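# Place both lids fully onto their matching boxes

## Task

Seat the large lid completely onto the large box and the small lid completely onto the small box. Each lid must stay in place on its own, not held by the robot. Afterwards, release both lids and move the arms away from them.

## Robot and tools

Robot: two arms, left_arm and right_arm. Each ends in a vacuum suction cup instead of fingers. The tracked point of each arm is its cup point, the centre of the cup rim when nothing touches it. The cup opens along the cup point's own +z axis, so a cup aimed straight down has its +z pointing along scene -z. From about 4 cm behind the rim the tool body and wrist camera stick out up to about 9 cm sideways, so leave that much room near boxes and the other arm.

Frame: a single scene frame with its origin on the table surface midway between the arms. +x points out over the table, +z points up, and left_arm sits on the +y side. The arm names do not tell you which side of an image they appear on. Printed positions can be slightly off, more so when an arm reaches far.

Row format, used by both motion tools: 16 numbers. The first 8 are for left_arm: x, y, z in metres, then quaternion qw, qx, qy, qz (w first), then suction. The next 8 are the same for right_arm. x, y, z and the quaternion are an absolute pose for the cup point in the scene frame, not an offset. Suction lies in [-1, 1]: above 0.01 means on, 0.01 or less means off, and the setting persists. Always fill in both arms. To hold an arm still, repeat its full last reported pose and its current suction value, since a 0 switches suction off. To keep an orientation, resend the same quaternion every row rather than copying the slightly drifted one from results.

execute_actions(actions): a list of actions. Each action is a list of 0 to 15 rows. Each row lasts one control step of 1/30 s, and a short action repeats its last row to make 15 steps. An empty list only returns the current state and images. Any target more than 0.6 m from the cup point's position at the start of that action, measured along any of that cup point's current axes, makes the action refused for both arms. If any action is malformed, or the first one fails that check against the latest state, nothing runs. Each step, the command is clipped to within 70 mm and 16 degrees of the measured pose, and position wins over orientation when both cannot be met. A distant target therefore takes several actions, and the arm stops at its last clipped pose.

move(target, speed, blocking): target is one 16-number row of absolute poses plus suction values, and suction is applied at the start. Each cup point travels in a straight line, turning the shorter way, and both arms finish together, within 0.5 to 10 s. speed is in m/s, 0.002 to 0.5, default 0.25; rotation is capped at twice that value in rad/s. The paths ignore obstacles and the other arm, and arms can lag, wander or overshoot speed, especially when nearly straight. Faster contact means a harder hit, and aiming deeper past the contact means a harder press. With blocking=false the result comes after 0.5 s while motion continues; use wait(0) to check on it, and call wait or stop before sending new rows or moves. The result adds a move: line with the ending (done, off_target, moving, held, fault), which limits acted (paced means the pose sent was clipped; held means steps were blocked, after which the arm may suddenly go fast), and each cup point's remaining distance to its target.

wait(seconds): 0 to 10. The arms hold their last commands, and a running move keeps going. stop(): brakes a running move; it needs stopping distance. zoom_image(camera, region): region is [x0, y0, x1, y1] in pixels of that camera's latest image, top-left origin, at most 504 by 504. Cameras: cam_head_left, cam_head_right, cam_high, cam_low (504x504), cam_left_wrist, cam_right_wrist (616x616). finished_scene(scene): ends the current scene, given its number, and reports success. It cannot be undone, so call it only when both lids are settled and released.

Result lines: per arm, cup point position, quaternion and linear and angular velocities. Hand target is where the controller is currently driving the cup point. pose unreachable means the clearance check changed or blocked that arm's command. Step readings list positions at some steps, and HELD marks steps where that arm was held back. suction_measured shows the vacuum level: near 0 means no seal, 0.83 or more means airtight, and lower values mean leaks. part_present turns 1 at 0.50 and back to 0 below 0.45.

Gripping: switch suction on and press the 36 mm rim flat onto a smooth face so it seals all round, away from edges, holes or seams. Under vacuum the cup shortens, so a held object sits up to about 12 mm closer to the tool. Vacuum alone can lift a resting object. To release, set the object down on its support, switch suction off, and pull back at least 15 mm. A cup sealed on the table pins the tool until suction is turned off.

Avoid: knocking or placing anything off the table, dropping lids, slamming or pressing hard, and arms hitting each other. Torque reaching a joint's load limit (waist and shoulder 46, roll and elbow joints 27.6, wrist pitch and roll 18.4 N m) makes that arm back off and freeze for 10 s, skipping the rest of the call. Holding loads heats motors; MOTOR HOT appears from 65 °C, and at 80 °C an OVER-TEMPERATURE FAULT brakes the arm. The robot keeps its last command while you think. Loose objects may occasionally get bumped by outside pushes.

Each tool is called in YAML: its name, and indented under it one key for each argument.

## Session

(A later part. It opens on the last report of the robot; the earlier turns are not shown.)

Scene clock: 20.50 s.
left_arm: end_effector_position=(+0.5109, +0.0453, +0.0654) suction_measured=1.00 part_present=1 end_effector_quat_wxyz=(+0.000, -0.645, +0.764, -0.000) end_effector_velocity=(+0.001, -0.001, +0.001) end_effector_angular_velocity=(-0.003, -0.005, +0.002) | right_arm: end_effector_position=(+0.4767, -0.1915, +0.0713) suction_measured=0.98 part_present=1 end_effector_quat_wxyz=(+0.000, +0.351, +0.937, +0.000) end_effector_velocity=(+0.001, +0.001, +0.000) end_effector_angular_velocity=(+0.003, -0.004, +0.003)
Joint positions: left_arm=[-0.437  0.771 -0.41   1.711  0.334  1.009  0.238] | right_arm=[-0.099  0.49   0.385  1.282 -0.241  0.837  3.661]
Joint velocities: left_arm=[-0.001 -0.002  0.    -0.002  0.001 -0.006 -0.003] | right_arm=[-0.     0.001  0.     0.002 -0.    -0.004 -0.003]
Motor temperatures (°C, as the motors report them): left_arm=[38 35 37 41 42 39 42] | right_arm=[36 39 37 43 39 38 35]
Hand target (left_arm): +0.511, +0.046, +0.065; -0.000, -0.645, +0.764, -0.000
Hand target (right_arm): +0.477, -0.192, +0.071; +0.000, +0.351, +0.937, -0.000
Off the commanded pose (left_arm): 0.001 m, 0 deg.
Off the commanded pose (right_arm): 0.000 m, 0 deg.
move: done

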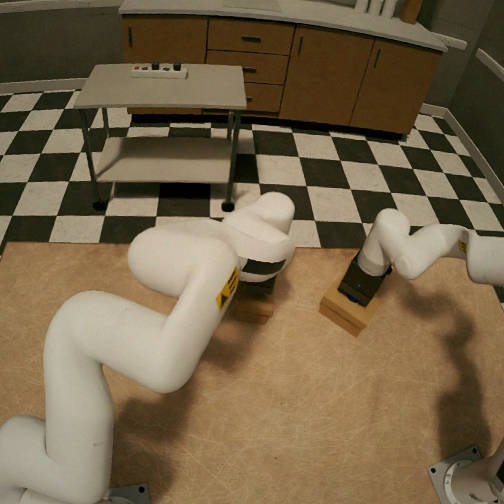

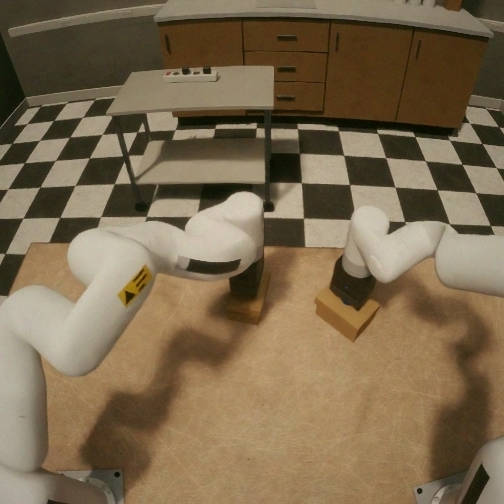

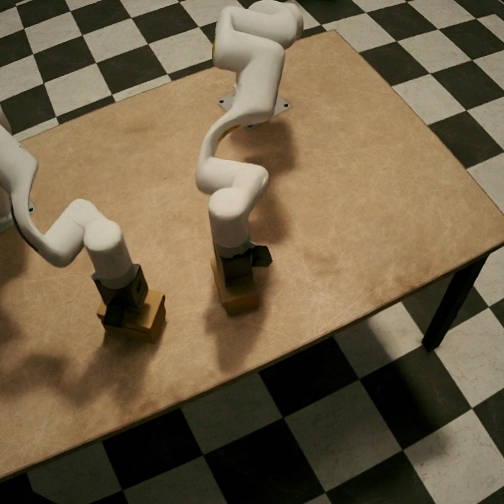

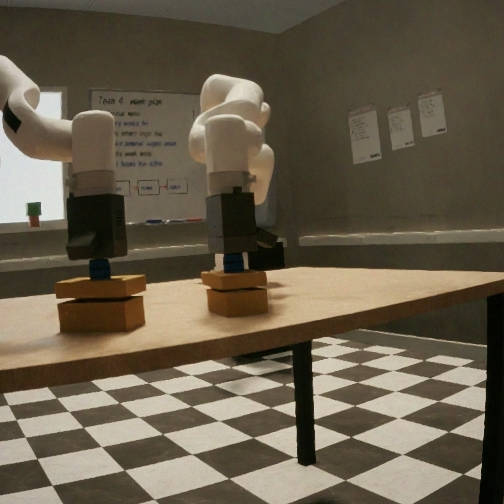

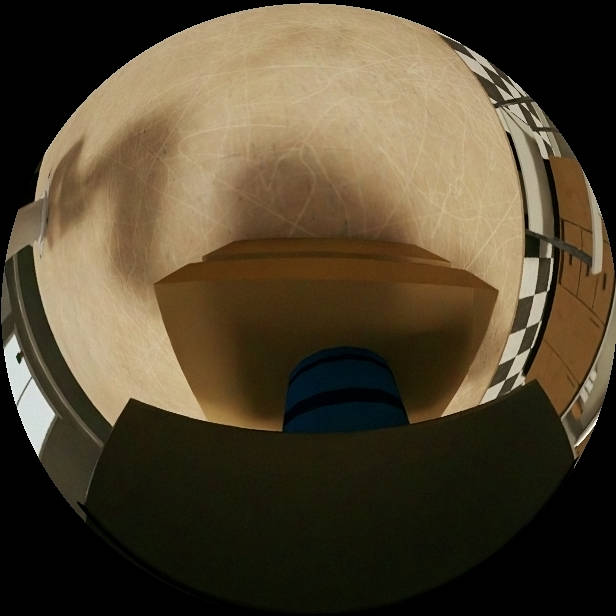

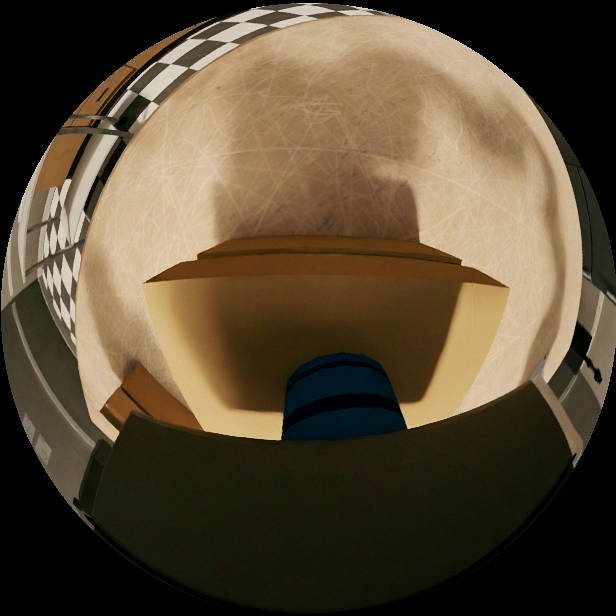

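move:
  target: [0.5116,0.0502,0.062,0,-0.6451,0.7641,0,1,0.4802,-0.1962,0.068,0,0.3486,0.9373,0,1]
  speed: 0.04

move:
  target: [0.5116,0.0502,0.050,0,-0.6451,0.7641,0,1,0.4802,-0.1962,0.056,0,0.3486,0.9373,0,1]
  speed: 0.022

zoom_image:
  camera: "cam_low"
  region: [40, 240, 292, 350]

Scene clock: 21.97 s.
left_arm: end_effector_position=(+0.5116, +0.0501, +0.0620) suction_measured=1.00 part_present=1 end_effector_quat_wxyz=(+0.000, -0.645, +0.764, +0.000) end_effector_velocity=(+0.000, -0.000, +0.000) end_effector_angular_velocity=(-0.002, -0.002, -0.002) | right_arm: end_effector_position=(+0.4801, -0.1962, +0.0680) suction_measured=0.98 part_present=1 end_effector_quat_wxyz=(-0.000, +0.349, +0.937, -0.000) end_effector_velocity=(+0.001, +0.001, +0.000) end_effector_angular_velocity=(+0.002, -0.002, +0.003)
Joint positions: left_arm=[-0.429  0.769 -0.408  1.699  0.335  0.999  0.243] | right_arm=[-0.106  0.499  0.382  1.286 -0.244  0.833  3.649]
Joint velocities: left_arm=[ 0.001 -0.001 -0.001 -0.002  0.    -0.004  0.002] | right_arm=[-0.001  0.001  0.001  0.002  0.001 -0.001 -0.004]
Motor temperatures (°C, as the motors report them): left_arm=[38 35 37 41 42 39 42] | right_arm=[36 39 37 43 39 38 35]
Hand target (left_arm): +0.512, +0.050, +0.062; +0.000, -0.645, +0.764, +0.000
Hand target (right_arm): +0.480, -0.196, +0.068; +0.000, +0.349, +0.937, -0.000
Off the commanded pose (left_arm): 0.000 m, 0 deg.
Off the commanded pose (right_arm): 0.000 m, 0 deg.
move: done

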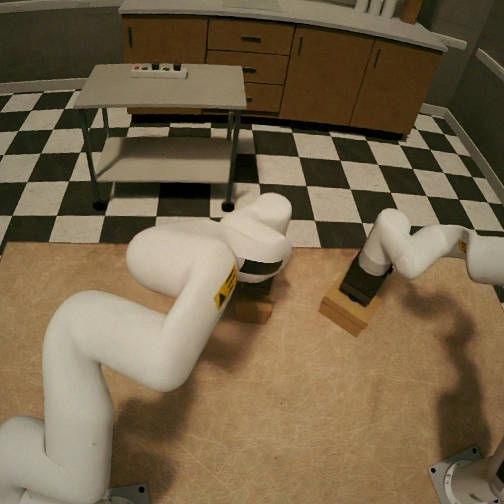

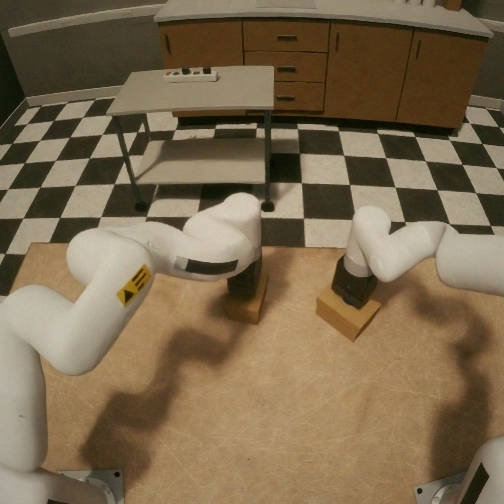

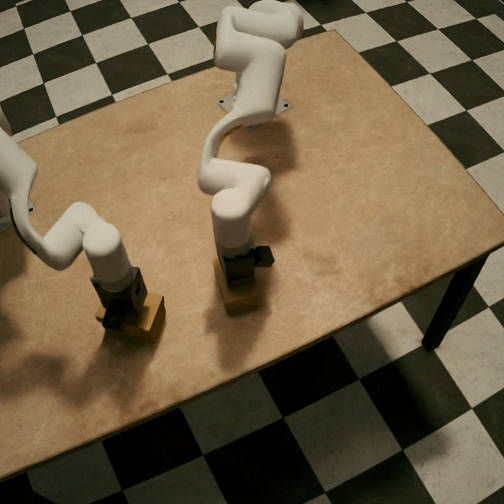

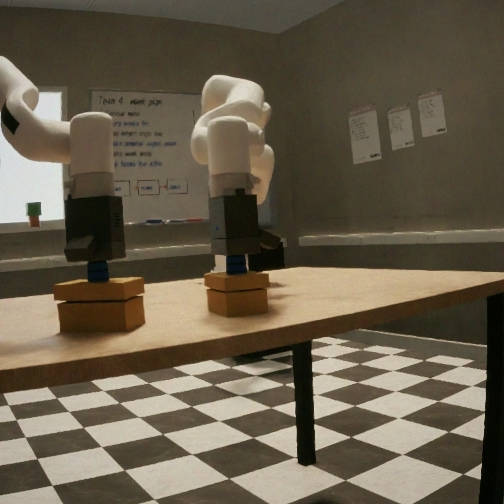

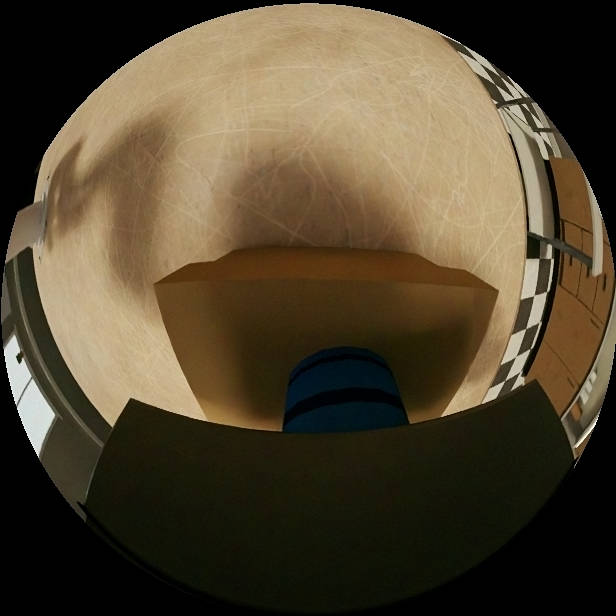

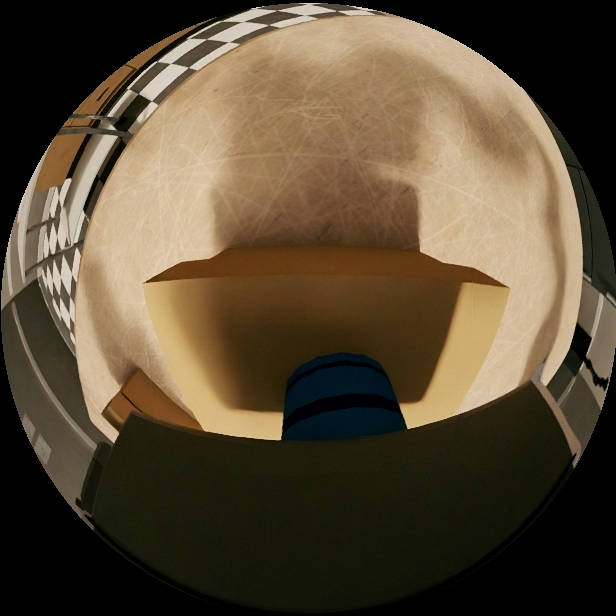

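Scene clock: 22.80 s.
left_arm: end_effector_position=(+0.5116, +0.0501, +0.0501) suction_measured=1.00 part_present=1 end_effector_quat_wxyz=(-0.000, -0.645, +0.764, +0.000) end_effector_velocity=(+0.001, -0.000, +0.000) end_effector_angular_velocity=(-0.001, -0.003, +0.001) | right_arm: end_effector_position=(+0.4802, -0.1962, +0.0561) suction_measured=0.98 part_present=1 end_effector_quat_wxyz=(+0.000, +0.349, +0.937, -0.000) end_effector_velocity=(+0.000, +0.001, -0.001) end_effector_angular_velocity=(+0.001, -0.002, +0.000)
Joint positions: left_arm=[-0.431  0.787 -0.402  1.693  0.341  0.976  0.239] | right_arm=[-0.101  0.521  0.375  1.281 -0.255  0.807  3.656]
Joint velocities: left_arm=[-0.     0.001  0.001  0.001  0.001 -0.003 -0.001] | right_arm=[ 0.001  0.001 -0.    -0.001 -0.001 -0.004  0.001]
Motor temperatures (°C, as the motors report them): left_arm=[38 35 37 41 42 39 42] | right_arm=[36 39 37 43 39 38 35]
Hand target (left_arm): +0.512, +0.050, +0.050; -0.000, -0.645, +0.764, -0.000
Hand target (right_arm): +0.480, -0.196, +0.056; +0.000, +0.349, +0.937, -0.000
Off the commanded pose (left_arm): 0.000 m, 0 deg.
Off the commanded pose (right_arm): 0.000 m, 0 deg.
move: done

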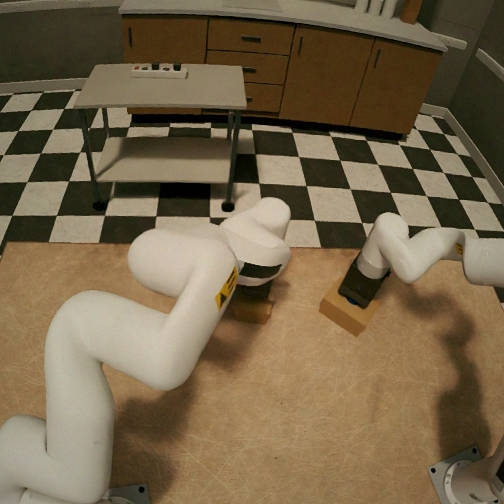

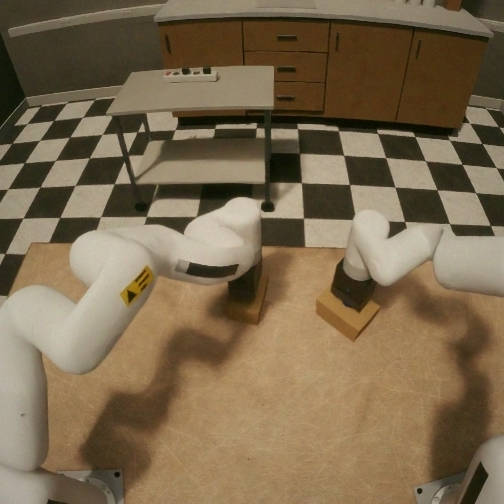

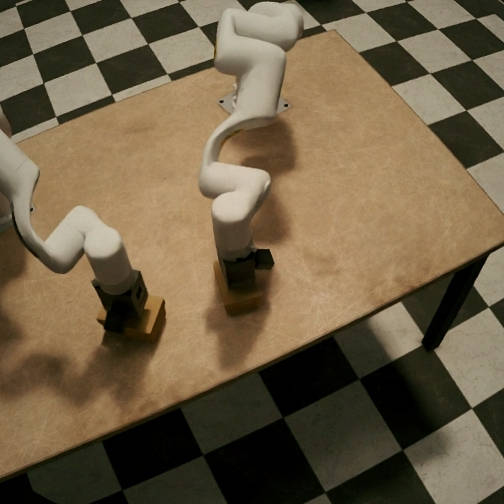

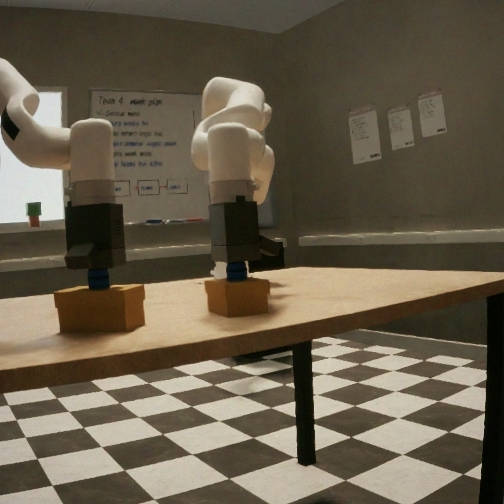

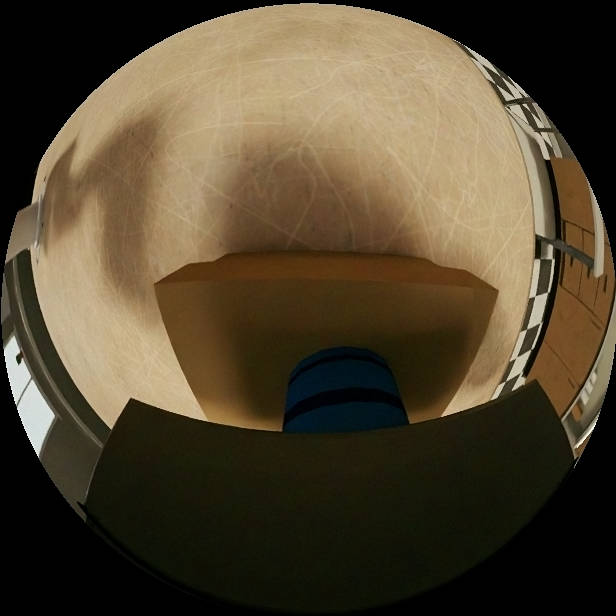

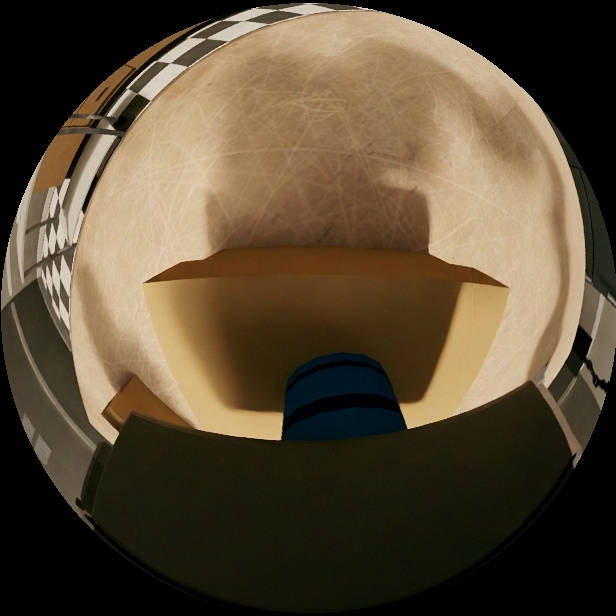

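Region (40, 240, 292, 350) of cam_low's 504x504 image, scaled by 2.000, with more detail than that image has; it fills the top 220 rows of this view, and the rest is white.

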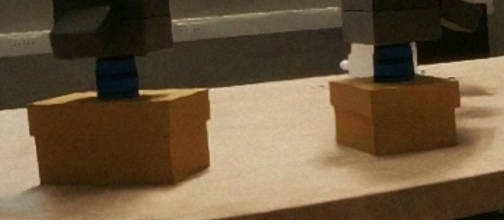

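Both slid on. Seat them.

move:
  target: [0.5116,0.0502,0.036,0,-0.6451,0.7641,0,1,0.4802,-0.1962,0.041,0,0.3486,0.9373,0,1]
  speed: 0.032

zoom_image:
  camera: "cam_low"
  region: [40, 240, 292, 350]

Scene clock: 23.83 s.
left_arm: end_effector_position=(+0.5121, +0.0500, +0.0370) suction_measured=1.00 part_present=1 end_effector_quat_wxyz=(+0.000, -0.645, +0.764, -0.001) end_effector_velocity=(+0.001, +0.000, +0.000) end_effector_angular_velocity=(-0.001, -0.003, +0.001) | right_arm: end_effector_position=(+0.4803, -0.1962, +0.0412) suction_measured=0.98 part_present=1 end_effector_quat_wxyz=(+0.000, +0.349, +0.937, +0.000) end_effector_velocity=(+0.001, +0.001, +0.001) end_effector_angular_velocity=(+0.002, -0.003, -0.001)
Joint positions: left_arm=[-0.435  0.808 -0.396  1.689  0.35   0.95   0.234] | right_arm=[-0.094  0.548  0.365  1.276 -0.269  0.775  3.665]
Joint velocities: left_arm=[ 0.     0.001  0.001  0.001  0.001 -0.002 -0.001] | right_arm=[ 0.001 -0.     0.001  0.001  0.    -0.002  0.002]
Motor temperatures (°C, as the motors report them): left_arm=[38 35 37 41 42 39 42] | right_arm=[36 39 37 43 39 38 35]
Hand target (left_arm): +0.512, +0.050, +0.036; -0.000, -0.645, +0.764, -0.000
Hand target (right_arm): +0.480, -0.196, +0.041; +0.000, +0.349, +0.937, -0.000
Off the commanded pose (left_arm): 0.001 m, 0 deg.
Off the commanded pose (right_arm): 0.000 m, 0 deg.
move: done

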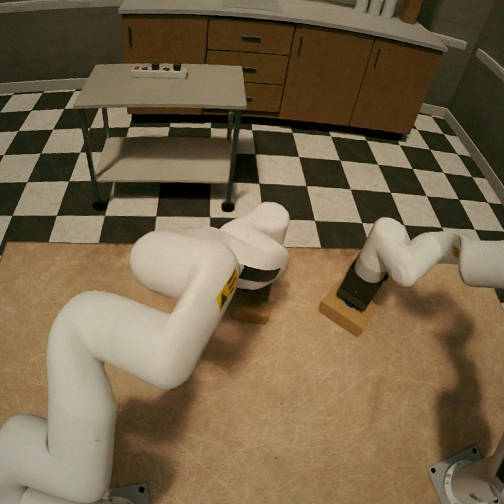

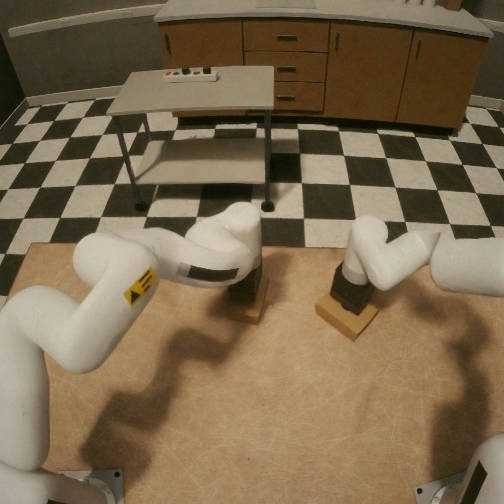

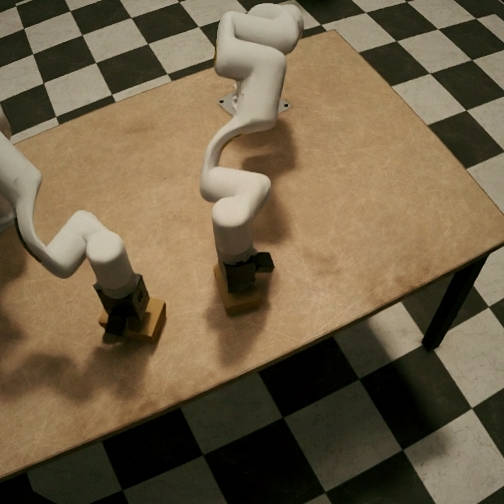

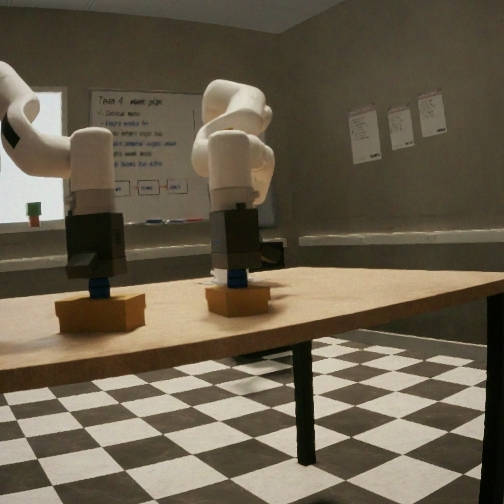

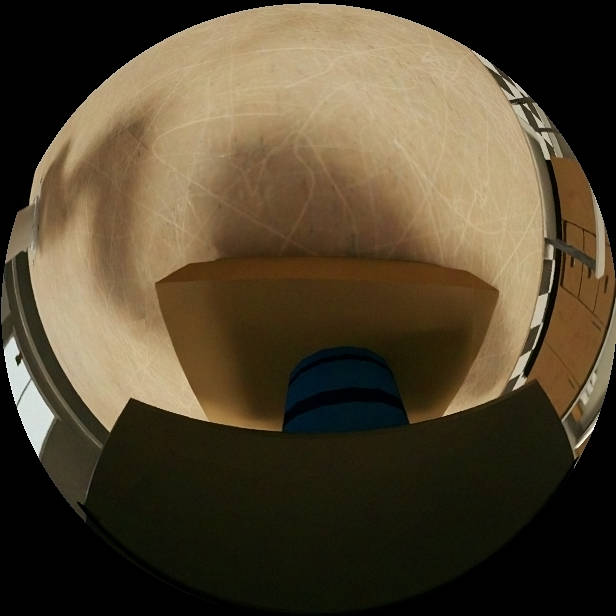

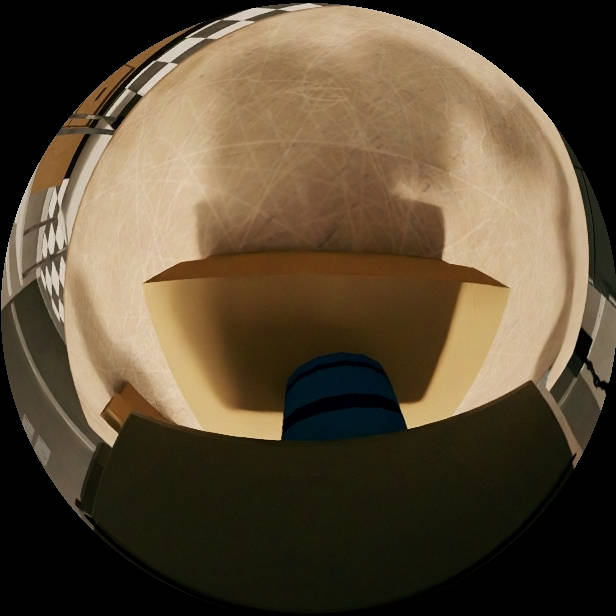

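Region (40, 240, 292, 350) of cam_low's 504x504 image, scaled by 2.000, with more detail than that image has; it fills the top 220 rows of this view, and the rest is white.

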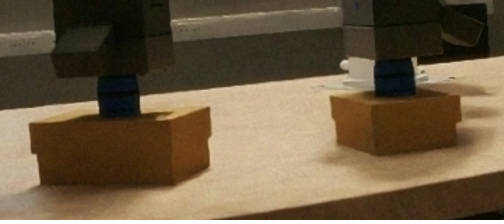

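execute_actions:
  actions:
    - [[0.5118,0.0501,0.0366,0,-0.6451,0.7641,0,1,0.4802,-0.1962,0.0405,0,0.3486,0.9373,0,1],[0.5118,0.0501,0.0366,0,-0.6451,0.7641,0,1,0.4802,-0.1962,0.040,0,0.3486,0.9373,0,1],[0.5118,0.0501,0.0366,0,-0.6451,0.7641,0,1,0.4802,-0.1962,0.0397,0,0.3486,0.9373,0,1],[0.5118,0.0501,0.0366,0,-0.6451,0.7641,0,1,0.4802,-0.1962,0.0397,0,0.3486,0.9373,0,1],[0.5118,0.0501,0.0366,0,-0.6451,0.7641,0,1,0.4802,-0.1962,0.0397,0,0.3486,0.9373,0,1],[0.5118,0.0501,0.0366,0,-0.6451,0.7641,0,1,0.4802,-0.1962,0.0397,0,0.3486,0.9373,0,1],[0.5118,0.0501,0.0366,0,-0.6451,0.7641,0,0,0.4802,-0.1962,0.0397,0,0.3486,0.9373,0,0]]
    - [[0.5118,0.0501,0.038,0,-0.6451,0.7641,0,0,0.4802,-0.1962,0.041,0,0.3486,0.9373,0,0],[0.5118,0.0501,0.040,0,-0.6451,0.7641,0,0,0.4802,-0.1962,0.043,0,0.3486,0.9373,0,0],[0.5118,0.0501,0.042,0,-0.6451,0.7641,0,0,0.4802,-0.1962,0.045,0,0.3486,0.9373,0,0],[0.5118,0.0501,0.045,0,-0.6451,0.7641,0,0,0.4802,-0.1962,0.048,0,0.3486,0.9373,0,0],[0.5118,0.0501,0.048,0,-0.6451,0.7641,0,0,0.4802,-0.1962,0.051,0,0.3486,0.9373,0,0],[0.5118,0.0501,0.052,0,-0.6451,0.7641,0,0,0.4802,-0.1962,0.055,0,0.3486,0.9373,0,0],[0.5118,0.0501,0.056,0,-0.6451,0.7641,0,0,0.4802,-0.1962,0.059,0,0.3486,0.9373,0,0],[0.5118,0.0501,0.061,0,-0.6451,0.7641,0,0,0.4802,-0.1962,0.064,0,0.3486,0.9373,0,0],[0.5118,0.0501,0.066,0,-0.6451,0.7641,0,0,0.4802,-0.1962,0.069,0,0.3486,0.9373,0,0],[0.5118,0.0501,0.071,0,-0.6451,0.7641,0,0,0.4802,-0.1962,0.074,0,0.3486,0.9373,0,0],[0.5118,0.0501,0.075,0,-0.6451,0.7641,0,0,0.4802,-0.1962,0.078,0,0.3486,0.9373,0,0],[0.5118,0.0501,0.078,0,-0.6451,0.7641,0,0,0.4802,-0.1962,0.081,0,0.3486,0.9373,0,0],[0.5118,0.0501,0.080,0,-0.6451,0.7641,0,0,0.4802,-0.1962,0.083,0,0.3486,0.9373,0,0]]

move:
  target: [0.40,0.24,0.21,0,-0.6451,0.7641,0,0,0.36,-0.34,0.22,0,0.3486,0.9373,0,0]
  speed: 0.35

zoom_image:
  camera: "cam_low"
  region: [40, 240, 292, 350]

Scene clock: 25.80 s.
left_arm: end_effector_position=(+0.5106, +0.0507, +0.0705) suction_measured=0.01 part_present=0 end_effector_quat_wxyz=(-0.001, -0.645, +0.764, +0.002) end_effector_velocity=(+0.024, -0.016, +0.127) end_effector_angular_velocity=(-0.050, -0.089, +0.002) | right_arm: end_effector_position=(+0.4798, -0.1961, +0.0749) suction_measured=0.00 part_present=0 end_effector_quat_wxyz=(-0.001, +0.349, +0.937, -0.000) end_effector_velocity=(+0.018, +0.011, +0.109) end_effector_angular_velocity=(+0.026, -0.063, +0.004)
Joint positions: left_arm=[-0.428  0.757 -0.411  1.704  0.328  1.02   0.247] | right_arm=[-0.107  0.487  0.385  1.29  -0.236  0.849  3.644]
Joint velocities: left_arm=[ 0.014 -0.157 -0.047  0.095 -0.048  0.145  0.028] | right_arm=[-0.029 -0.167  0.053  0.079  0.077  0.169 -0.051]
Motor temperatures (°C, as the motors report them): left_arm=[38 35 37 41 42 39 42] | right_arm=[36 39 37 43 39 38 35]
Hand target (left_arm): +0.512, +0.050, +0.080; +0.000, -0.645, +0.764, -0.000
Hand target (right_arm): +0.480, -0.196, +0.083; +0.000, +0.349, +0.937, +0.000
Off the commanded pose (left_arm): 0.010 m, 0 deg.
Off the commanded pose (right_arm): 0.008 m, 0 deg.
Step readings (end_effector_position; steps 1 to 15: 1st action; 16 to 30: 2nd action):
0: left_arm (+0.5119, +0.0500, +0.0365) | right_arm (+0.4802, -0.1962, +0.0410)
1: left_arm (+0.5119, +0.0500, +0.0365) | right_arm (+0.4802, -0.1962, +0.0410)
2: left_arm (+0.5119, +0.0500, +0.0366) | right_arm (+0.4802, -0.1962, +0.0410)
4: left_arm (+0.5119, +0.0501, +0.0366) | right_arm (+0.4803, -0.1962, +0.0406)
8: left_arm (+0.5120, +0.0500, +0.0368) | right_arm (+0.4801, -0.1962, +0.0398)
15: left_arm (+0.5125, +0.0496, +0.0377) | right_arm (+0.4816, -0.1956, +0.0417)
16: left_arm (+0.5125, +0.0496, +0.0377) | right_arm (+0.4815, -0.1956, +0.0416)
17: left_arm (+0.5124, +0.0497, +0.0378) | right_arm (+0.4814, -0.1956, +0.0415)
19: left_arm (+0.5121, +0.0499, +0.0387) | right_arm (+0.4810, -0.1958, +0.0424)
23: left_arm (+0.5110, +0.0506, +0.0449) | right_arm (+0.4799, -0.1963, +0.0488)
30: end_effector_position above

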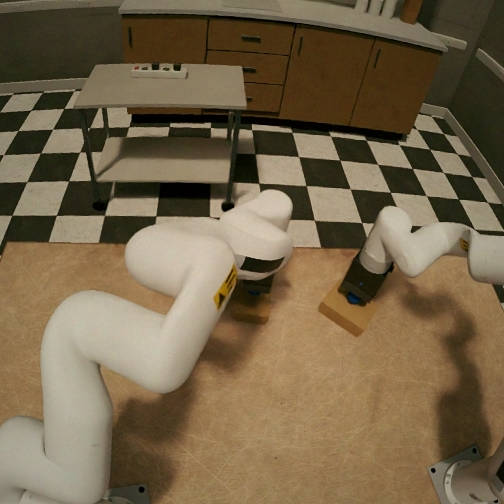

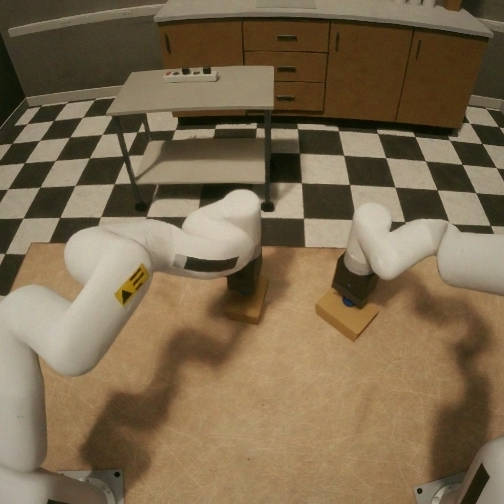

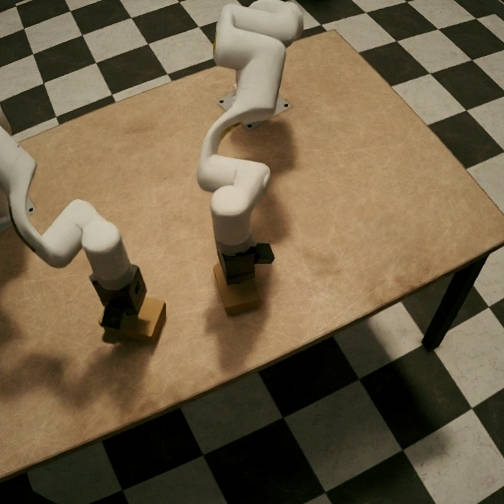

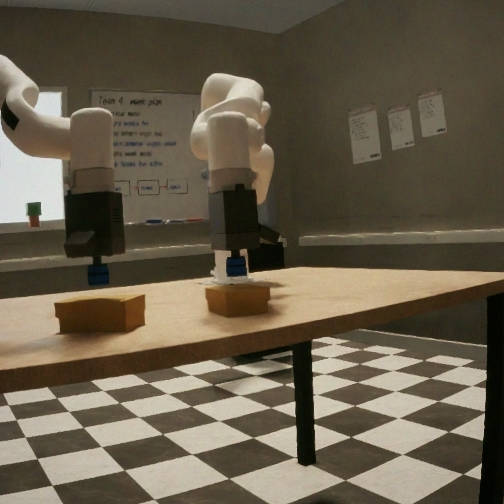

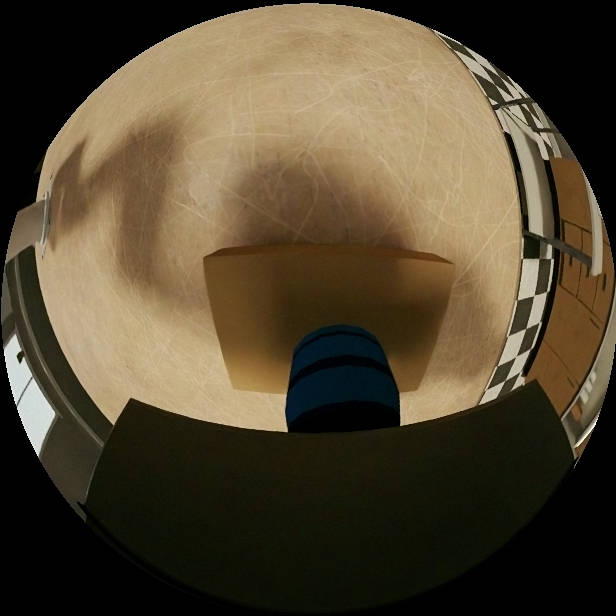

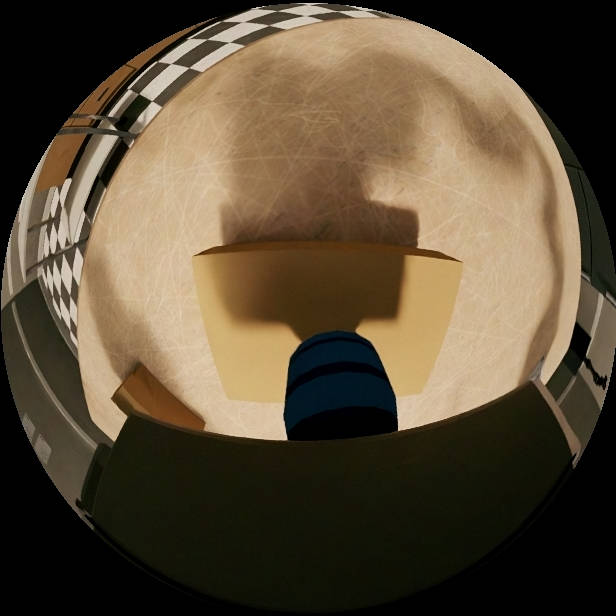

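Scene clock: 27.23 s.
left_arm: end_effector_position=(+0.4004, +0.2407, +0.2088) suction_measured=0.01 part_present=0 end_effector_quat_wxyz=(+0.001, -0.645, +0.765, +0.002) end_effector_velocity=(-0.000, +0.001, +0.003) end_effector_angular_velocity=(-0.002, -0.005, +0.000) | right_arm: end_effector_position=(+0.3596, -0.3390, +0.2199) suction_measured=0.00 part_present=0 end_effector_quat_wxyz=(-0.001, +0.348, +0.937, +0.001) end_effector_velocity=(+0.000, -0.002, +0.003) end_effector_angular_velocity=(-0.000, -0.005, -0.002)
Joint positions: left_arm=[-0.085 -0.034 -0.399  1.045 -0.01   1.078  0.681] | right_arm=[-0.313 -0.255  0.317  0.86   0.091  1.104  3.202]
Joint velocities: left_arm=[ 0.001 -0.009  0.003 -0.002 -0.004  0.001  0.006] | right_arm=[-0.001 -0.007 -0.003  0.001  0.     0.004 -0.002]
Motor temperatures (°C, as the motors report them): left_arm=[38 35 37 41 42 39 42] | right_arm=[36 39 37 43 39 38 35]
Hand target (left_arm): +0.400, +0.241, +0.209; +0.002, -0.645, +0.764, +0.002
Hand target (right_arm): +0.360, -0.339, +0.220; -0.000, +0.349, +0.937, +0.001
Off the commanded pose (left_arm): 0.001 m, 0 deg.
Off the commanded pose (right_arm): 0.001 m, 0 deg.
move: done; limits=paced

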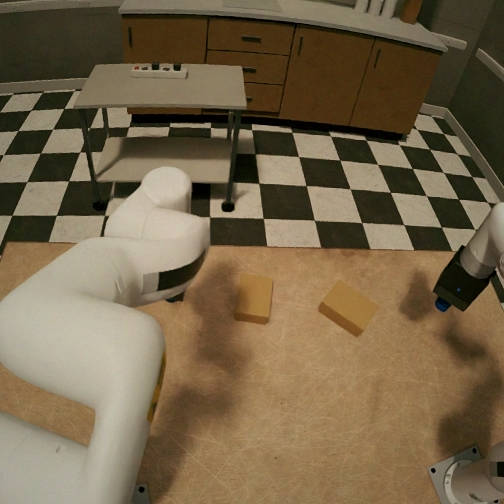

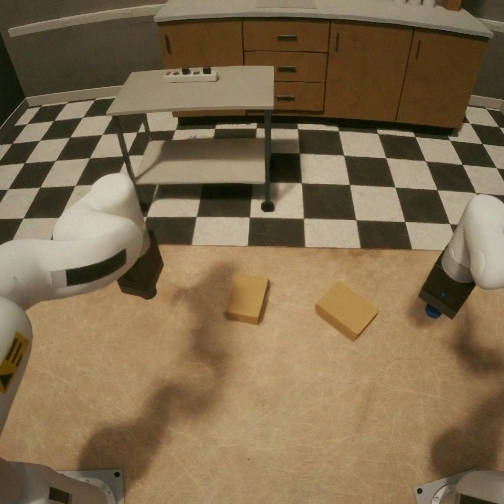

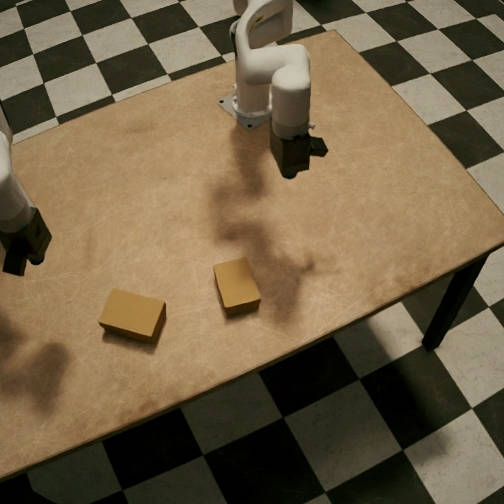

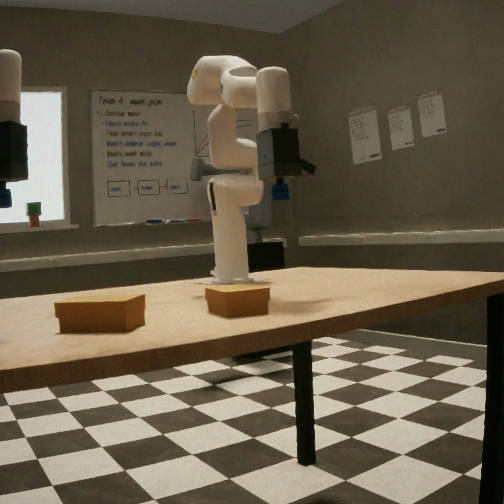

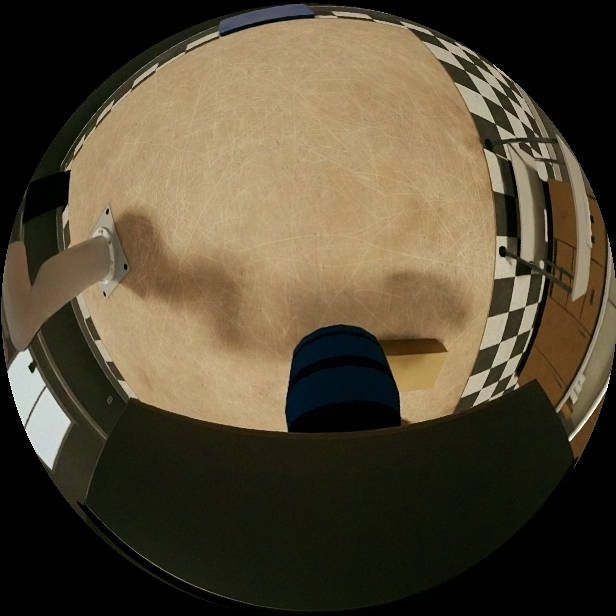

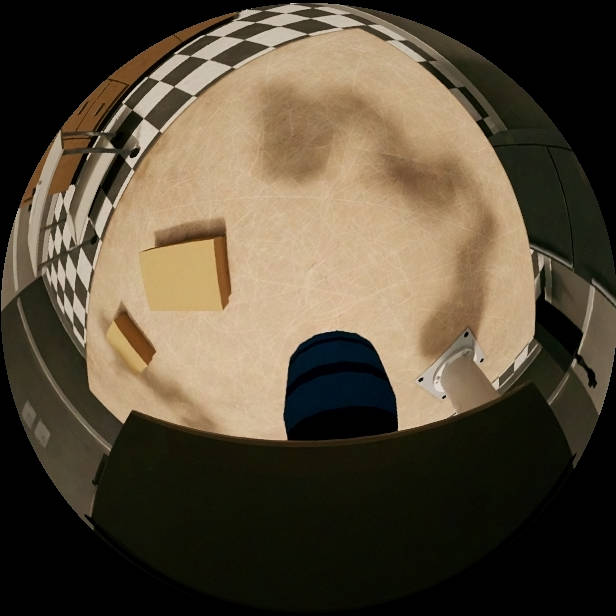

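Region (40, 240, 292, 350) of cam_low's 504x504 image, scaled by 2.000, with more detail than that image has; it fills the top 220 rows of this view, and the rest is white.

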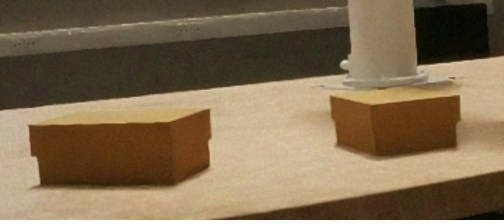

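Both lids are seated.

finished_scene:
  scene: 2

The scene is finished: the task was done.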